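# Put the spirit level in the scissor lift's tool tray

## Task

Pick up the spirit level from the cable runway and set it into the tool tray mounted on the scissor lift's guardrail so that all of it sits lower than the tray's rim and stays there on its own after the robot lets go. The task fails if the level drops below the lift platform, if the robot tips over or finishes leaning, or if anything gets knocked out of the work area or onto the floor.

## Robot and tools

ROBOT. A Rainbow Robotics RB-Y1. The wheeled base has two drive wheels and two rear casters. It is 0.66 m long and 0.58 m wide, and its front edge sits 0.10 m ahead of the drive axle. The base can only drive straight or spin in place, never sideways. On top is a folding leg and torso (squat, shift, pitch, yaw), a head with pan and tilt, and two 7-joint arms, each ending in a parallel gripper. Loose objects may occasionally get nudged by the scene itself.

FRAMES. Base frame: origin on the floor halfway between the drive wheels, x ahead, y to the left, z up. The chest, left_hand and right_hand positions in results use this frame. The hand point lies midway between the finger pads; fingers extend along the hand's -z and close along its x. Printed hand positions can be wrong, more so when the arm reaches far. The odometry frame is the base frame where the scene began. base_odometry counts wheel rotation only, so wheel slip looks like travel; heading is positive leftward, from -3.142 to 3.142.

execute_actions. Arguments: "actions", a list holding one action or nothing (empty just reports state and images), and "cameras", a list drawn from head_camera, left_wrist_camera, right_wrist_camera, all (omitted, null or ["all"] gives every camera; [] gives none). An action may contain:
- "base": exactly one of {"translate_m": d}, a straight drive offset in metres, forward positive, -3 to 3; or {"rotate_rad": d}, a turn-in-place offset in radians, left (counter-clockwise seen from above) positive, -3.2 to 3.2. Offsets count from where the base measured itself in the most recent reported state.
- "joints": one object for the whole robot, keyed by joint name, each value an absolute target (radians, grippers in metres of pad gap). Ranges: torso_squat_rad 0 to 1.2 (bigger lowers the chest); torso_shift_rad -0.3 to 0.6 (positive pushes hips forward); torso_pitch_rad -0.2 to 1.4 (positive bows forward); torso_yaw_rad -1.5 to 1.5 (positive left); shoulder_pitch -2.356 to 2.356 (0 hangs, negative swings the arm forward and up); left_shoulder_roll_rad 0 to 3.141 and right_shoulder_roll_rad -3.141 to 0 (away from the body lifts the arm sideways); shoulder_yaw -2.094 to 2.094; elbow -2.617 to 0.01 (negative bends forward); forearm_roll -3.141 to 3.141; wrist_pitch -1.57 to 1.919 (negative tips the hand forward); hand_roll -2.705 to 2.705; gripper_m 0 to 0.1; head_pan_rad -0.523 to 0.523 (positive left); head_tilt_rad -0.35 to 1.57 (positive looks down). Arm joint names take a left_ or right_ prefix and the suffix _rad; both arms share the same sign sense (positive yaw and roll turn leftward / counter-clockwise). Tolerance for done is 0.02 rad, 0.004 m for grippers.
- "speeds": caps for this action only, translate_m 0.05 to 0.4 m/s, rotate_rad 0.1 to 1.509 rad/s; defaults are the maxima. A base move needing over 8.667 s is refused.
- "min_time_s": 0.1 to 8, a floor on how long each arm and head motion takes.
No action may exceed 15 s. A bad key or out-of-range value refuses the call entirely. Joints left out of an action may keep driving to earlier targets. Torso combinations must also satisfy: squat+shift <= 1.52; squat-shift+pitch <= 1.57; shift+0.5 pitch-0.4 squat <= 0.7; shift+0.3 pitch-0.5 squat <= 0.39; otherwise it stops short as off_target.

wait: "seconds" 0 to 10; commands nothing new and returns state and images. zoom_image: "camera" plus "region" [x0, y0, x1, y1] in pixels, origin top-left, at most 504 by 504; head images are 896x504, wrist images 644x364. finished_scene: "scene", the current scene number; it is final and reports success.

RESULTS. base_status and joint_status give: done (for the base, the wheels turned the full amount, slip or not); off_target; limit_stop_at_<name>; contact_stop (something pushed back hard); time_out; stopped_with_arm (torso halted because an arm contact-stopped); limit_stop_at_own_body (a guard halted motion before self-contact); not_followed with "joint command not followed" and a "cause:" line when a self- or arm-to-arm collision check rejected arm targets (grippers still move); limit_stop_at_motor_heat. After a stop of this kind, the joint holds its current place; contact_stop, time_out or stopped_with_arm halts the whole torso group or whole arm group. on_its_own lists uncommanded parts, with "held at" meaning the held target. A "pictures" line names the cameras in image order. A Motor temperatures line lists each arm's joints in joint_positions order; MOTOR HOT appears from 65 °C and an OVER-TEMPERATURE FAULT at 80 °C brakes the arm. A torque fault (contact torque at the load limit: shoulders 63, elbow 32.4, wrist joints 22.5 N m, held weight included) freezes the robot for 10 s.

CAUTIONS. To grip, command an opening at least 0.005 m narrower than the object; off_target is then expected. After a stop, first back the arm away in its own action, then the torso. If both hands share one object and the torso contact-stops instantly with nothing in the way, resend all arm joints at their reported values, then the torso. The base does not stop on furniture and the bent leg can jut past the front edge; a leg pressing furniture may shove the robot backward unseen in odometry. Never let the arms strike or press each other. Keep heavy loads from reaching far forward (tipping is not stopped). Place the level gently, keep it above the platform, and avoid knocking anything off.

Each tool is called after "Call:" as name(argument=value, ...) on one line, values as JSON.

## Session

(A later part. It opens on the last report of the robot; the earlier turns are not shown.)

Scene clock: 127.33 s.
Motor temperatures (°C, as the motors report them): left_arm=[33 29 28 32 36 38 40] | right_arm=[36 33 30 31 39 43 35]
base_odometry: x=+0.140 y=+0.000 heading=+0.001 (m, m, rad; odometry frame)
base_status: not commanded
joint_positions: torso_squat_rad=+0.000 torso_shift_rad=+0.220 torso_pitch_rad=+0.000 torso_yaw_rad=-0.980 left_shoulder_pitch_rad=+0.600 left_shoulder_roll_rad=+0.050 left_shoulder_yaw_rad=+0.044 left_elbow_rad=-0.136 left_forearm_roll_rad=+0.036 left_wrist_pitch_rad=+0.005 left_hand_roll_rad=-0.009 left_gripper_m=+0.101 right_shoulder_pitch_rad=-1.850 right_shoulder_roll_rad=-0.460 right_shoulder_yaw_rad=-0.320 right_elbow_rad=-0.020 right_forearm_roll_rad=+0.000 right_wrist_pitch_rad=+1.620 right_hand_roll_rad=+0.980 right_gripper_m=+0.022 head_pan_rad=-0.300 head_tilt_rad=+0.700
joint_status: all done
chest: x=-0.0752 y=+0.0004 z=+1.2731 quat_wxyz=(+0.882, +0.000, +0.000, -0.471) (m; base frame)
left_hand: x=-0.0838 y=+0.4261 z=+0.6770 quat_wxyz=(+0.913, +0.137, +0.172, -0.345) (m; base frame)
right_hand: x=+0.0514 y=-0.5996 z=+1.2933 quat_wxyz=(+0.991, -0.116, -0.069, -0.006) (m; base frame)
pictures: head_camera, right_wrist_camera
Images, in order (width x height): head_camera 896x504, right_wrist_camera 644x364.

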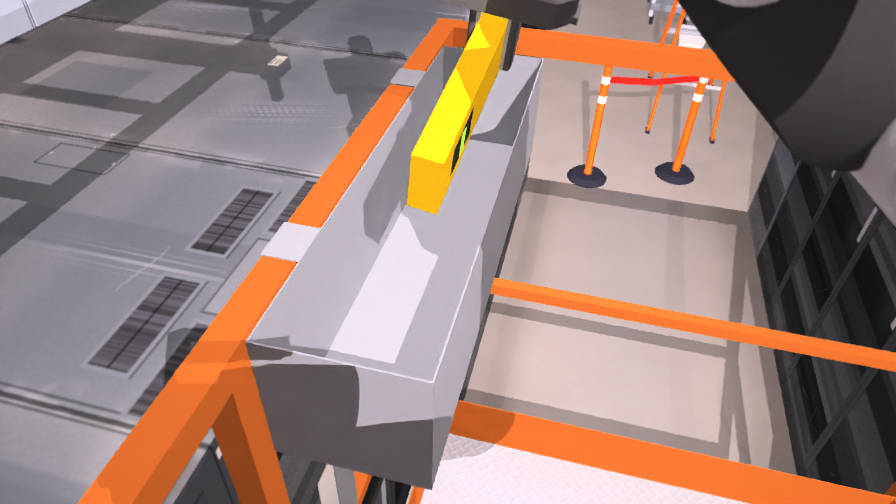

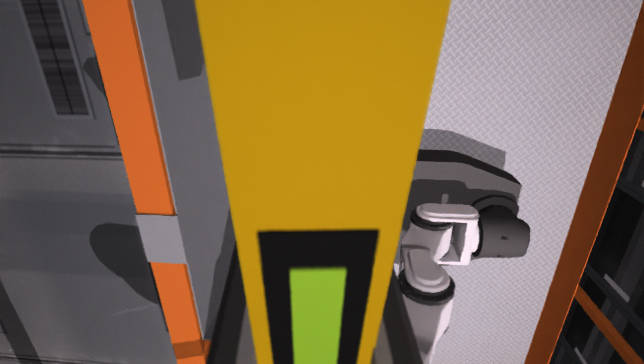

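Call:
execute_actions(actions=[{"joints":{"torso_shift_rad":0.235,"right_shoulder_pitch_rad":-1.72,"right_shoulder_roll_rad":-0.43,"right_wrist_pitch_rad":1.52,"head_tilt_rad":0.6},"min_time_s":1.5}], cameras=["head_camera","right_wrist_camera"])

Scene clock: 133.77 s.
Motor temperatures (°C, as the motors report them): left_arm=[33 29 28 32 36 38 40] | right_arm=[36 33 30 31 39 43 35]
base_odometry: x=+0.140 y=+0.000 heading=+0.001 (m, m, rad; odometry frame)
base_status: not commanded
joint_positions: torso_squat_rad=+0.000 torso_shift_rad=+0.235 torso_pitch_rad=+0.001 torso_yaw_rad=-0.980 left_shoulder_pitch_rad=+0.600 left_shoulder_roll_rad=+0.050 left_shoulder_yaw_rad=+0.044 left_elbow_rad=-0.136 left_forearm_roll_rad=+0.036 left_wrist_pitch_rad=+0.005 left_hand_roll_rad=-0.009 left_gripper_m=+0.101 right_shoulder_pitch_rad=-1.720 right_shoulder_roll_rad=-0.430 right_shoulder_yaw_rad=-0.320 right_elbow_rad=-0.020 right_forearm_roll_rad=+0.000 right_wrist_pitch_rad=+1.520 right_hand_roll_rad=+0.980 right_gripper_m=+0.022 head_pan_rad=-0.300 head_tilt_rad=+0.600
joint_status: all done
chest: x=-0.0648 y=+0.0004 z=+1.2707 quat_wxyz=(+0.882, +0.000, +0.000, -0.471) (m; base frame)
left_hand: x=-0.0736 y=+0.4260 z=+0.6746 quat_wxyz=(+0.913, +0.137, +0.172, -0.345) (m; base frame)
right_hand: x=+0.0583 y=-0.6135 z=+1.2209 quat_wxyz=(+0.993, -0.106, -0.056, -0.013) (m; base frame)
pictures: head_camera, right_wrist_camera
Images, in order (width x height): head_camera 896x504, right_wrist_camera 644x364.

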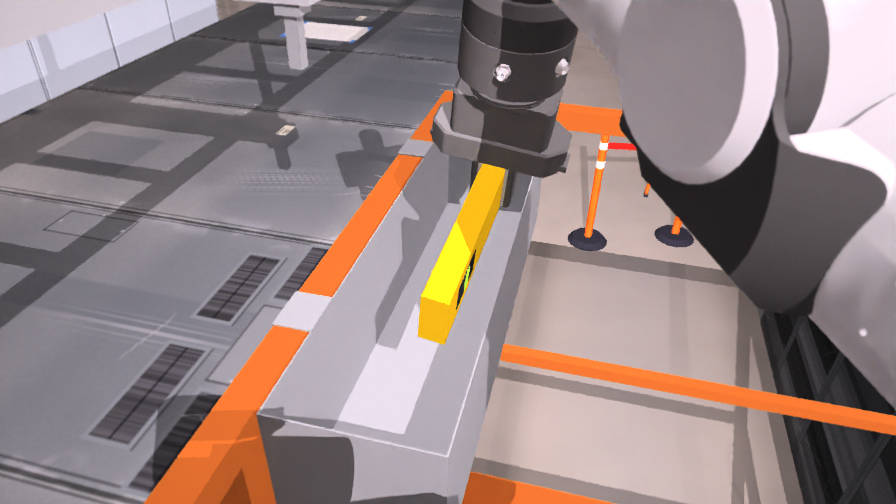

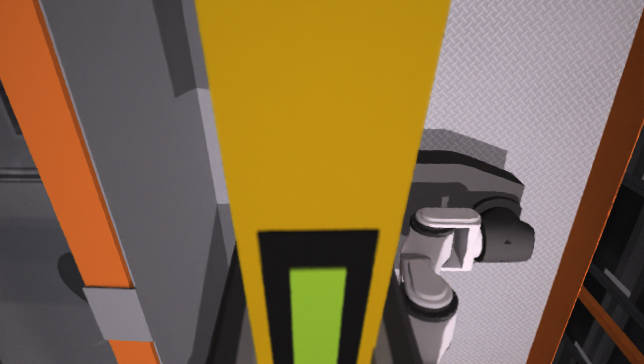

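Call:
execute_actions(actions=[{"joints":{"torso_shift_rad":0.29}}], cameras=["head_camera","right_wrist_camera"])

Scene clock: 137.87 s.
Motor temperatures (°C, as the motors report them): left_arm=[33 29 28 32 36 38 40] | right_arm=[36 34 30 31 39 43 35]
base_odometry: x=+0.140 y=+0.000 heading=+0.001 (m, m, rad; odometry frame)
base_status: not commanded
joint_positions: torso_squat_rad=+0.000 torso_shift_rad=+0.290 torso_pitch_rad=+0.001 torso_yaw_rad=-0.980 left_shoulder_pitch_rad=+0.600 left_shoulder_roll_rad=+0.050 left_shoulder_yaw_rad=+0.044 left_elbow_rad=-0.136 left_forearm_roll_rad=+0.036 left_wrist_pitch_rad=+0.005 left_hand_roll_rad=-0.009 left_gripper_m=+0.101 right_shoulder_pitch_rad=-1.720 right_shoulder_roll_rad=-0.430 right_shoulder_yaw_rad=-0.320 right_elbow_rad=-0.020 right_forearm_roll_rad=+0.000 right_wrist_pitch_rad=+1.520 right_hand_roll_rad=+0.980 right_gripper_m=+0.022 head_pan_rad=-0.300 head_tilt_rad=+0.600
joint_status: all done
chest: x=-0.0276 y=+0.0004 z=+1.2607 quat_wxyz=(+0.882, +0.000, +0.000, -0.471) (m; base frame)
left_hand: x=-0.0364 y=+0.4260 z=+0.6646 quat_wxyz=(+0.913, +0.137, +0.172, -0.345) (m; base frame)
right_hand: x=+0.0955 y=-0.6134 z=+1.2109 quat_wxyz=(+0.993, -0.106, -0.056, -0.013) (m; base frame)
pictures: head_camera, right_wrist_camera
Images, in order (width x height): head_camera 896x504, right_wrist_camera 644x364.

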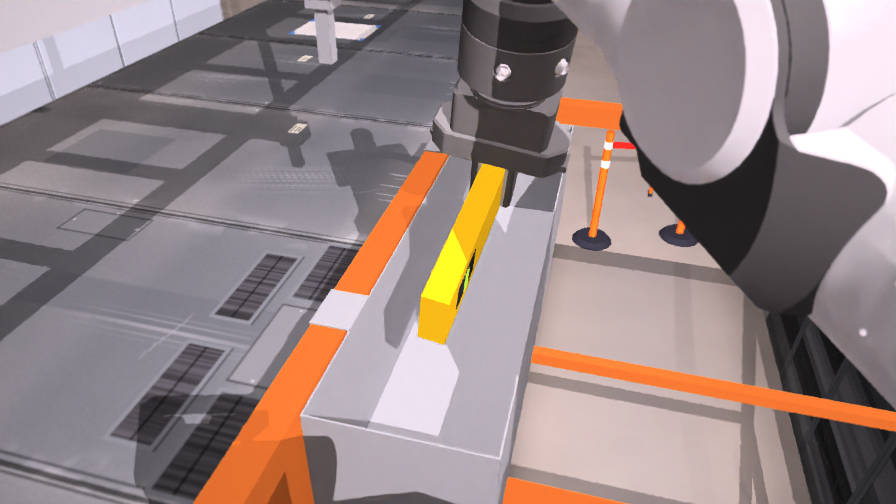

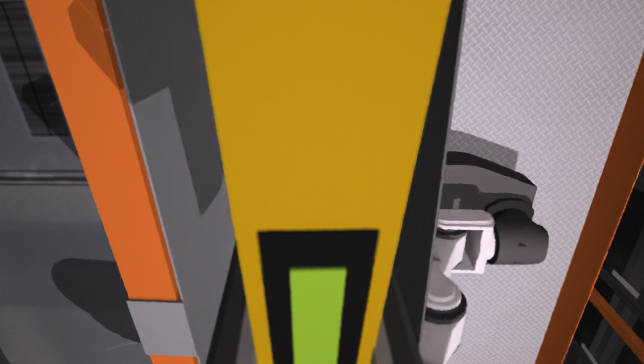

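Call:
execute_actions(actions=[{"joints":{"right_shoulder_pitch_rad":-1.6,"right_shoulder_roll_rad":-0.39,"right_wrist_pitch_rad":1.47},"min_time_s":1.5}], cameras=["head_camera","right_wrist_camera"])

Scene clock: 142.60 s.
Motor temperatures (°C, as the motors report them): left_arm=[33 29 28 32 36 38 40] | right_arm=[36 34 30 31 39 43 35]
base_odometry: x=+0.140 y=+0.000 heading=+0.001 (m, m, rad; odometry frame)
base_status: not commanded
joint_positions: torso_squat_rad=+0.000 torso_shift_rad=+0.290 torso_pitch_rad=+0.001 torso_yaw_rad=-0.980 left_shoulder_pitch_rad=+0.600 left_shoulder_roll_rad=+0.050 left_shoulder_yaw_rad=+0.044 left_elbow_rad=-0.136 left_forearm_roll_rad=+0.036 left_wrist_pitch_rad=+0.005 left_hand_roll_rad=-0.009 left_gripper_m=+0.101 right_shoulder_pitch_rad=-1.600 right_shoulder_roll_rad=-0.390 right_shoulder_yaw_rad=-0.320 right_elbow_rad=-0.020 right_forearm_roll_rad=+0.000 right_wrist_pitch_rad=+1.470 right_hand_roll_rad=+0.980 right_gripper_m=+0.022 head_pan_rad=-0.300 head_tilt_rad=+0.600
joint_status: all done
chest: x=-0.0276 y=+0.0004 z=+1.2607 quat_wxyz=(+0.882, +0.000, +0.000, -0.471) (m; base frame)
left_hand: x=-0.0364 y=+0.4260 z=+0.6646 quat_wxyz=(+0.913, +0.137, +0.172, -0.345) (m; base frame)
right_hand: x=+0.0876 y=-0.6071 z=+1.1407 quat_wxyz=(+0.997, -0.076, -0.032, -0.014) (m; base frame)
pictures: head_camera, right_wrist_camera
Images, in order (width x height): head_camera 896x504, right_wrist_camera 644x364.

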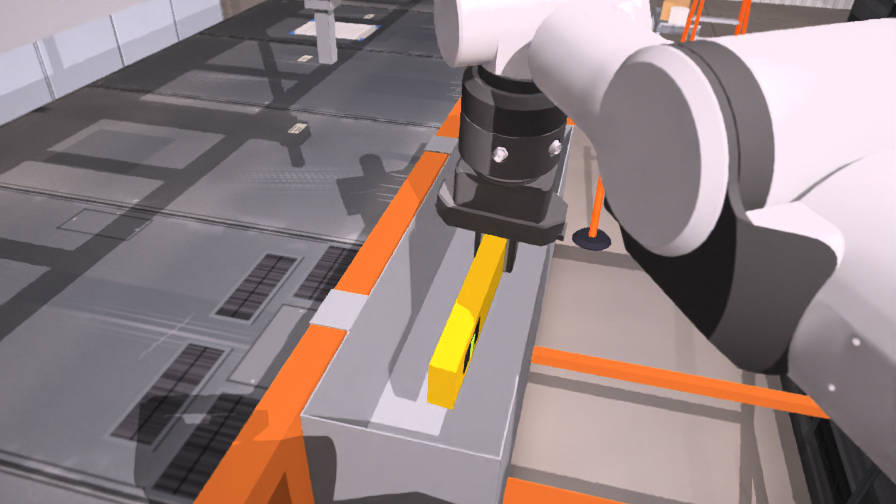

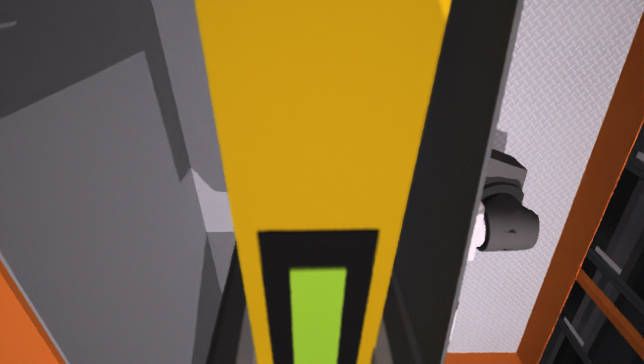

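Call:
execute_actions(actions=[{"joints":{"right_shoulder_pitch_rad":-1.53,"right_shoulder_roll_rad":-0.385,"right_wrist_pitch_rad":1.42},"min_time_s":1.5}], cameras=["head_camera","right_wrist_camera"])

Scene clock: 147.67 s.
Motor temperatures (°C, as the motors report them): left_arm=[33 29 28 32 36 38 40] | right_arm=[36 34 30 31 39 43 35]
base_odometry: x=+0.140 y=+0.000 heading=+0.001 (m, m, rad; odometry frame)
base_status: not commanded
joint_positions: torso_squat_rad=+0.000 torso_shift_rad=+0.290 torso_pitch_rad=+0.001 torso_yaw_rad=-0.980 left_shoulder_pitch_rad=+0.600 left_shoulder_roll_rad=+0.050 left_shoulder_yaw_rad=+0.044 left_elbow_rad=-0.136 left_forearm_roll_rad=+0.036 left_wrist_pitch_rad=+0.005 left_hand_roll_rad=-0.009 left_gripper_m=+0.101 right_shoulder_pitch_rad=-1.530 right_shoulder_roll_rad=-0.385 right_shoulder_yaw_rad=-0.320 right_elbow_rad=-0.020 right_forearm_roll_rad=+0.000 right_wrist_pitch_rad=+1.420 right_hand_roll_rad=+0.980 right_gripper_m=+0.022 head_pan_rad=-0.300 head_tilt_rad=+0.600
joint_status: all done
chest: x=-0.0276 y=+0.0004 z=+1.2607 quat_wxyz=(+0.882, +0.000, +0.000, -0.471) (m; base frame)
left_hand: x=-0.0364 y=+0.4260 z=+0.6646 quat_wxyz=(+0.913, +0.137, +0.172, -0.345) (m; base frame)
right_hand: x=+0.0761 y=-0.6102 z=+1.1042 quat_wxyz=(+0.997, -0.069, -0.026, -0.022) (m; base frame)
pictures: head_camera, right_wrist_camera
Images, in order (width x height): head_camera 896x504, right_wrist_camera 644x364.

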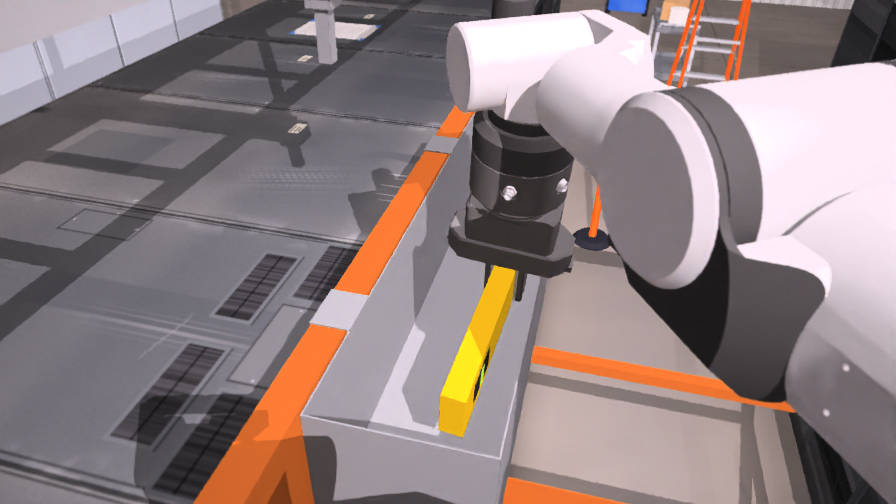

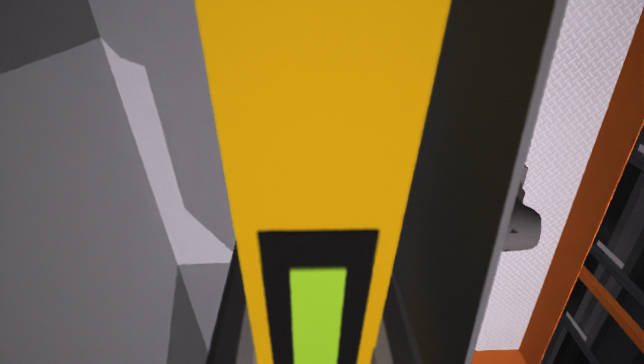

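Call:
execute_actions(actions=[{"joints":{"torso_shift_rad":0.325,"right_shoulder_pitch_rad":-1.51},"min_time_s":1}], cameras=["head_camera","right_wrist_camera"])

Call:
execute_actions(actions=[{"joints":{"right_gripper_m":0.05}}], cameras=[])

Call:
execute_actions(actions=[{"joints":{"right_shoulder_pitch_rad":-1.85,"right_shoulder_roll_rad":-0.46,"right_wrist_pitch_rad":1.65,"head_tilt_rad":0.75},"min_time_s":1.2}], cameras=["head_camera","right_wrist_camera"])

Scene clock: 155.30 s.
Motor temperatures (°C, as the motors report them): left_arm=[33 29 28 32 36 38 40] | right_arm=[36 34 30 31 39 43 35]
base_odometry: x=+0.140 y=+0.000 heading=+0.001 (m, m, rad; odometry frame)
base_status: not commanded
joint_positions: torso_squat_rad=+0.000 torso_shift_rad=+0.325 torso_pitch_rad=+0.001 torso_yaw_rad=-0.980 left_shoulder_pitch_rad=+0.600 left_shoulder_roll_rad=+0.050 left_shoulder_yaw_rad=+0.044 left_elbow_rad=-0.136 left_forearm_roll_rad=+0.036 left_wrist_pitch_rad=+0.005 left_hand_roll_rad=-0.009 left_gripper_m=+0.101 right_shoulder_pitch_rad=-1.513 right_shoulder_roll_rad=-0.385 right_shoulder_yaw_rad=-0.320 right_elbow_rad=-0.021 right_forearm_roll_rad=+0.000 right_wrist_pitch_rad=+1.420 right_hand_roll_rad=+0.980 right_gripper_m=+0.022 head_pan_rad=-0.300 head_tilt_rad=+0.600
joint_status: all done
chest: x=-0.0043 y=+0.0006 z=+1.2533 quat_wxyz=(+0.882, +0.000, +0.000, -0.471) (m; base frame)
left_hand: x=-0.0131 y=+0.4260 z=+0.6570 quat_wxyz=(+0.913, +0.137, +0.172, -0.345) (m; base frame)
right_hand: x=+0.0946 y=-0.6088 z=+1.0883 quat_wxyz=(+0.997, -0.064, -0.021, -0.025) (m; base frame)
pictures: head_camera, right_wrist_camera
Images, in order (width x height): head_camera 896x504, right_wrist_camera 644x364.

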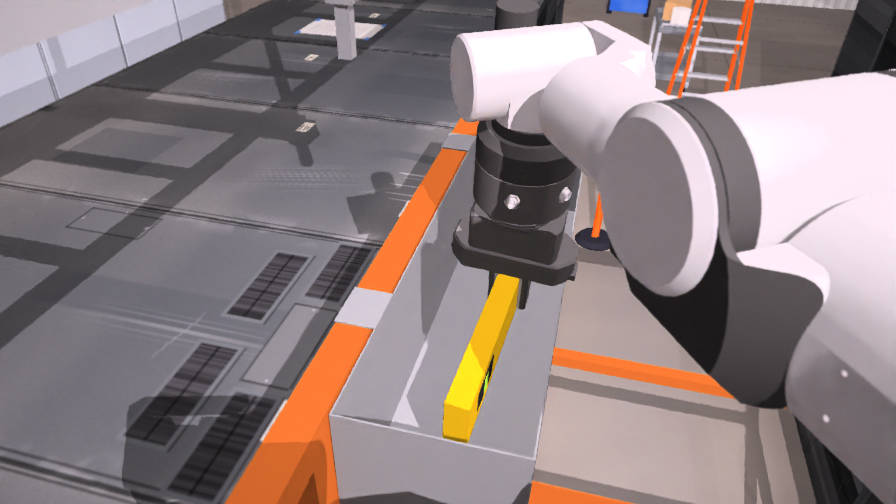

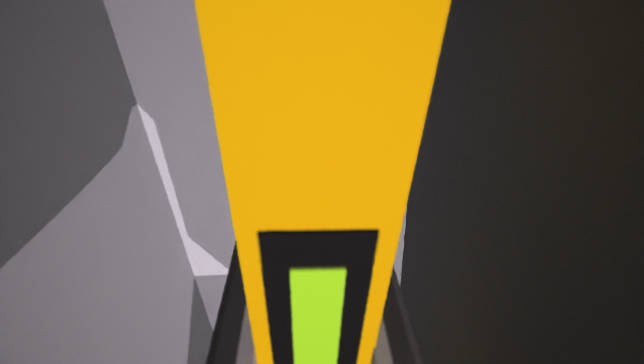

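Scene clock: 156.27 s.
Motor temperatures (°C, as the motors report them): left_arm=[33 29 28 32 36 38 40] | right_arm=[36 34 30 31 39 43 35]
base_odometry: x=+0.140 y=+0.000 heading=+0.001 (m, m, rad; odometry frame)
base_status: not commanded
joint_positions: torso_squat_rad=+0.000 torso_shift_rad=+0.325 torso_pitch_rad=+0.001 torso_yaw_rad=-0.980 left_shoulder_pitch_rad=+0.600 left_shoulder_roll_rad=+0.050 left_shoulder_yaw_rad=+0.044 left_elbow_rad=-0.136 left_forearm_roll_rad=+0.036 left_wrist_pitch_rad=+0.005 left_hand_roll_rad=-0.009 left_gripper_m=+0.101 right_shoulder_pitch_rad=-1.513 right_shoulder_roll_rad=-0.385 right_shoulder_yaw_rad=-0.320 right_elbow_rad=-0.021 right_forearm_roll_rad=+0.000 right_wrist_pitch_rad=+1.420 right_hand_roll_rad=+0.980 right_gripper_m=+0.050 head_pan_rad=-0.300 head_tilt_rad=+0.600
joint_status: all done
chest: x=-0.0043 y=+0.0006 z=+1.2533 quat_wxyz=(+0.882, +0.000, +0.000, -0.471) (m; base frame)
left_hand: x=-0.0131 y=+0.4260 z=+0.6570 quat_wxyz=(+0.913, +0.137, +0.172, -0.345) (m; base frame)
right_hand: x=+0.0946 y=-0.6088 z=+1.0883 quat_wxyz=(+0.997, -0.064, -0.021, -0.025) (m; base frame)
pictures: none
No camera images: the call's "cameras" was empty. Leave "cameras" out to get every camera's image.

Scene clock: 157.77 s.
Motor temperatures (°C, as the motors report them): left_arm=[33 29 28 32 36 38 40] | right_arm=[36 34 30 31 39 43 35]
base_odometry: x=+0.140 y=+0.000 heading=+0.001 (m, m, rad; odometry frame)
base_status: not commanded
joint_positions: torso_squat_rad=+0.000 torso_shift_rad=+0.325 torso_pitch_rad=+0.000 torso_yaw_rad=-0.980 left_shoulder_pitch_rad=+0.600 left_shoulder_roll_rad=+0.050 left_shoulder_yaw_rad=+0.044 left_elbow_rad=-0.136 left_forearm_roll_rad=+0.036 left_wrist_pitch_rad=+0.005 left_hand_roll_rad=-0.009 left_gripper_m=+0.101 right_shoulder_pitch_rad=-1.850 right_shoulder_roll_rad=-0.460 right_shoulder_yaw_rad=-0.320 right_elbow_rad=-0.020 right_forearm_roll_rad=+0.000 right_wrist_pitch_rad=+1.650 right_hand_roll_rad=+0.980 right_gripper_m=+0.050 head_pan_rad=-0.300 head_tilt_rad=+0.750
joint_status: all done
chest: x=-0.0043 y=+0.0004 z=+1.2533 quat_wxyz=(+0.882, +0.000, +0.000, -0.471) (m; base frame)
left_hand: x=-0.0131 y=+0.4260 z=+0.6572 quat_wxyz=(+0.913, +0.137, +0.172, -0.345) (m; base frame)
right_hand: x=+0.1189 y=-0.5939 z=+1.2716 quat_wxyz=(+0.993, -0.103, -0.061, -0.006) (m; base frame)
pictures: head_camera, right_wrist_camera
Images, in order (width x height): head_camera 896x504, right_wrist_camera 644x364.

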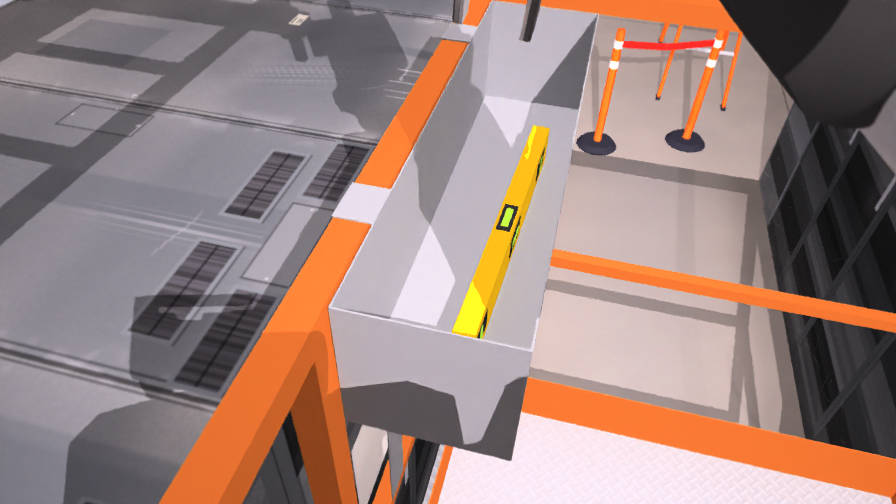

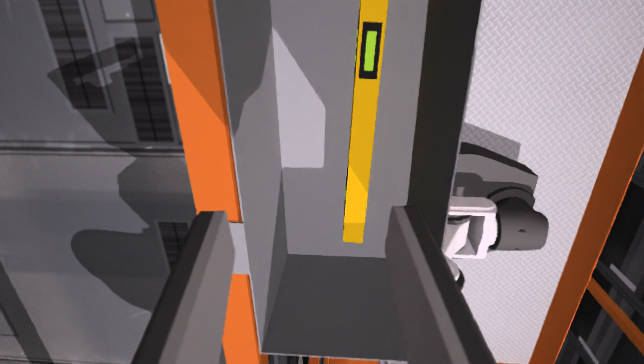

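Call:
finished_scene(scene=2)

The scene is finished: the task was done.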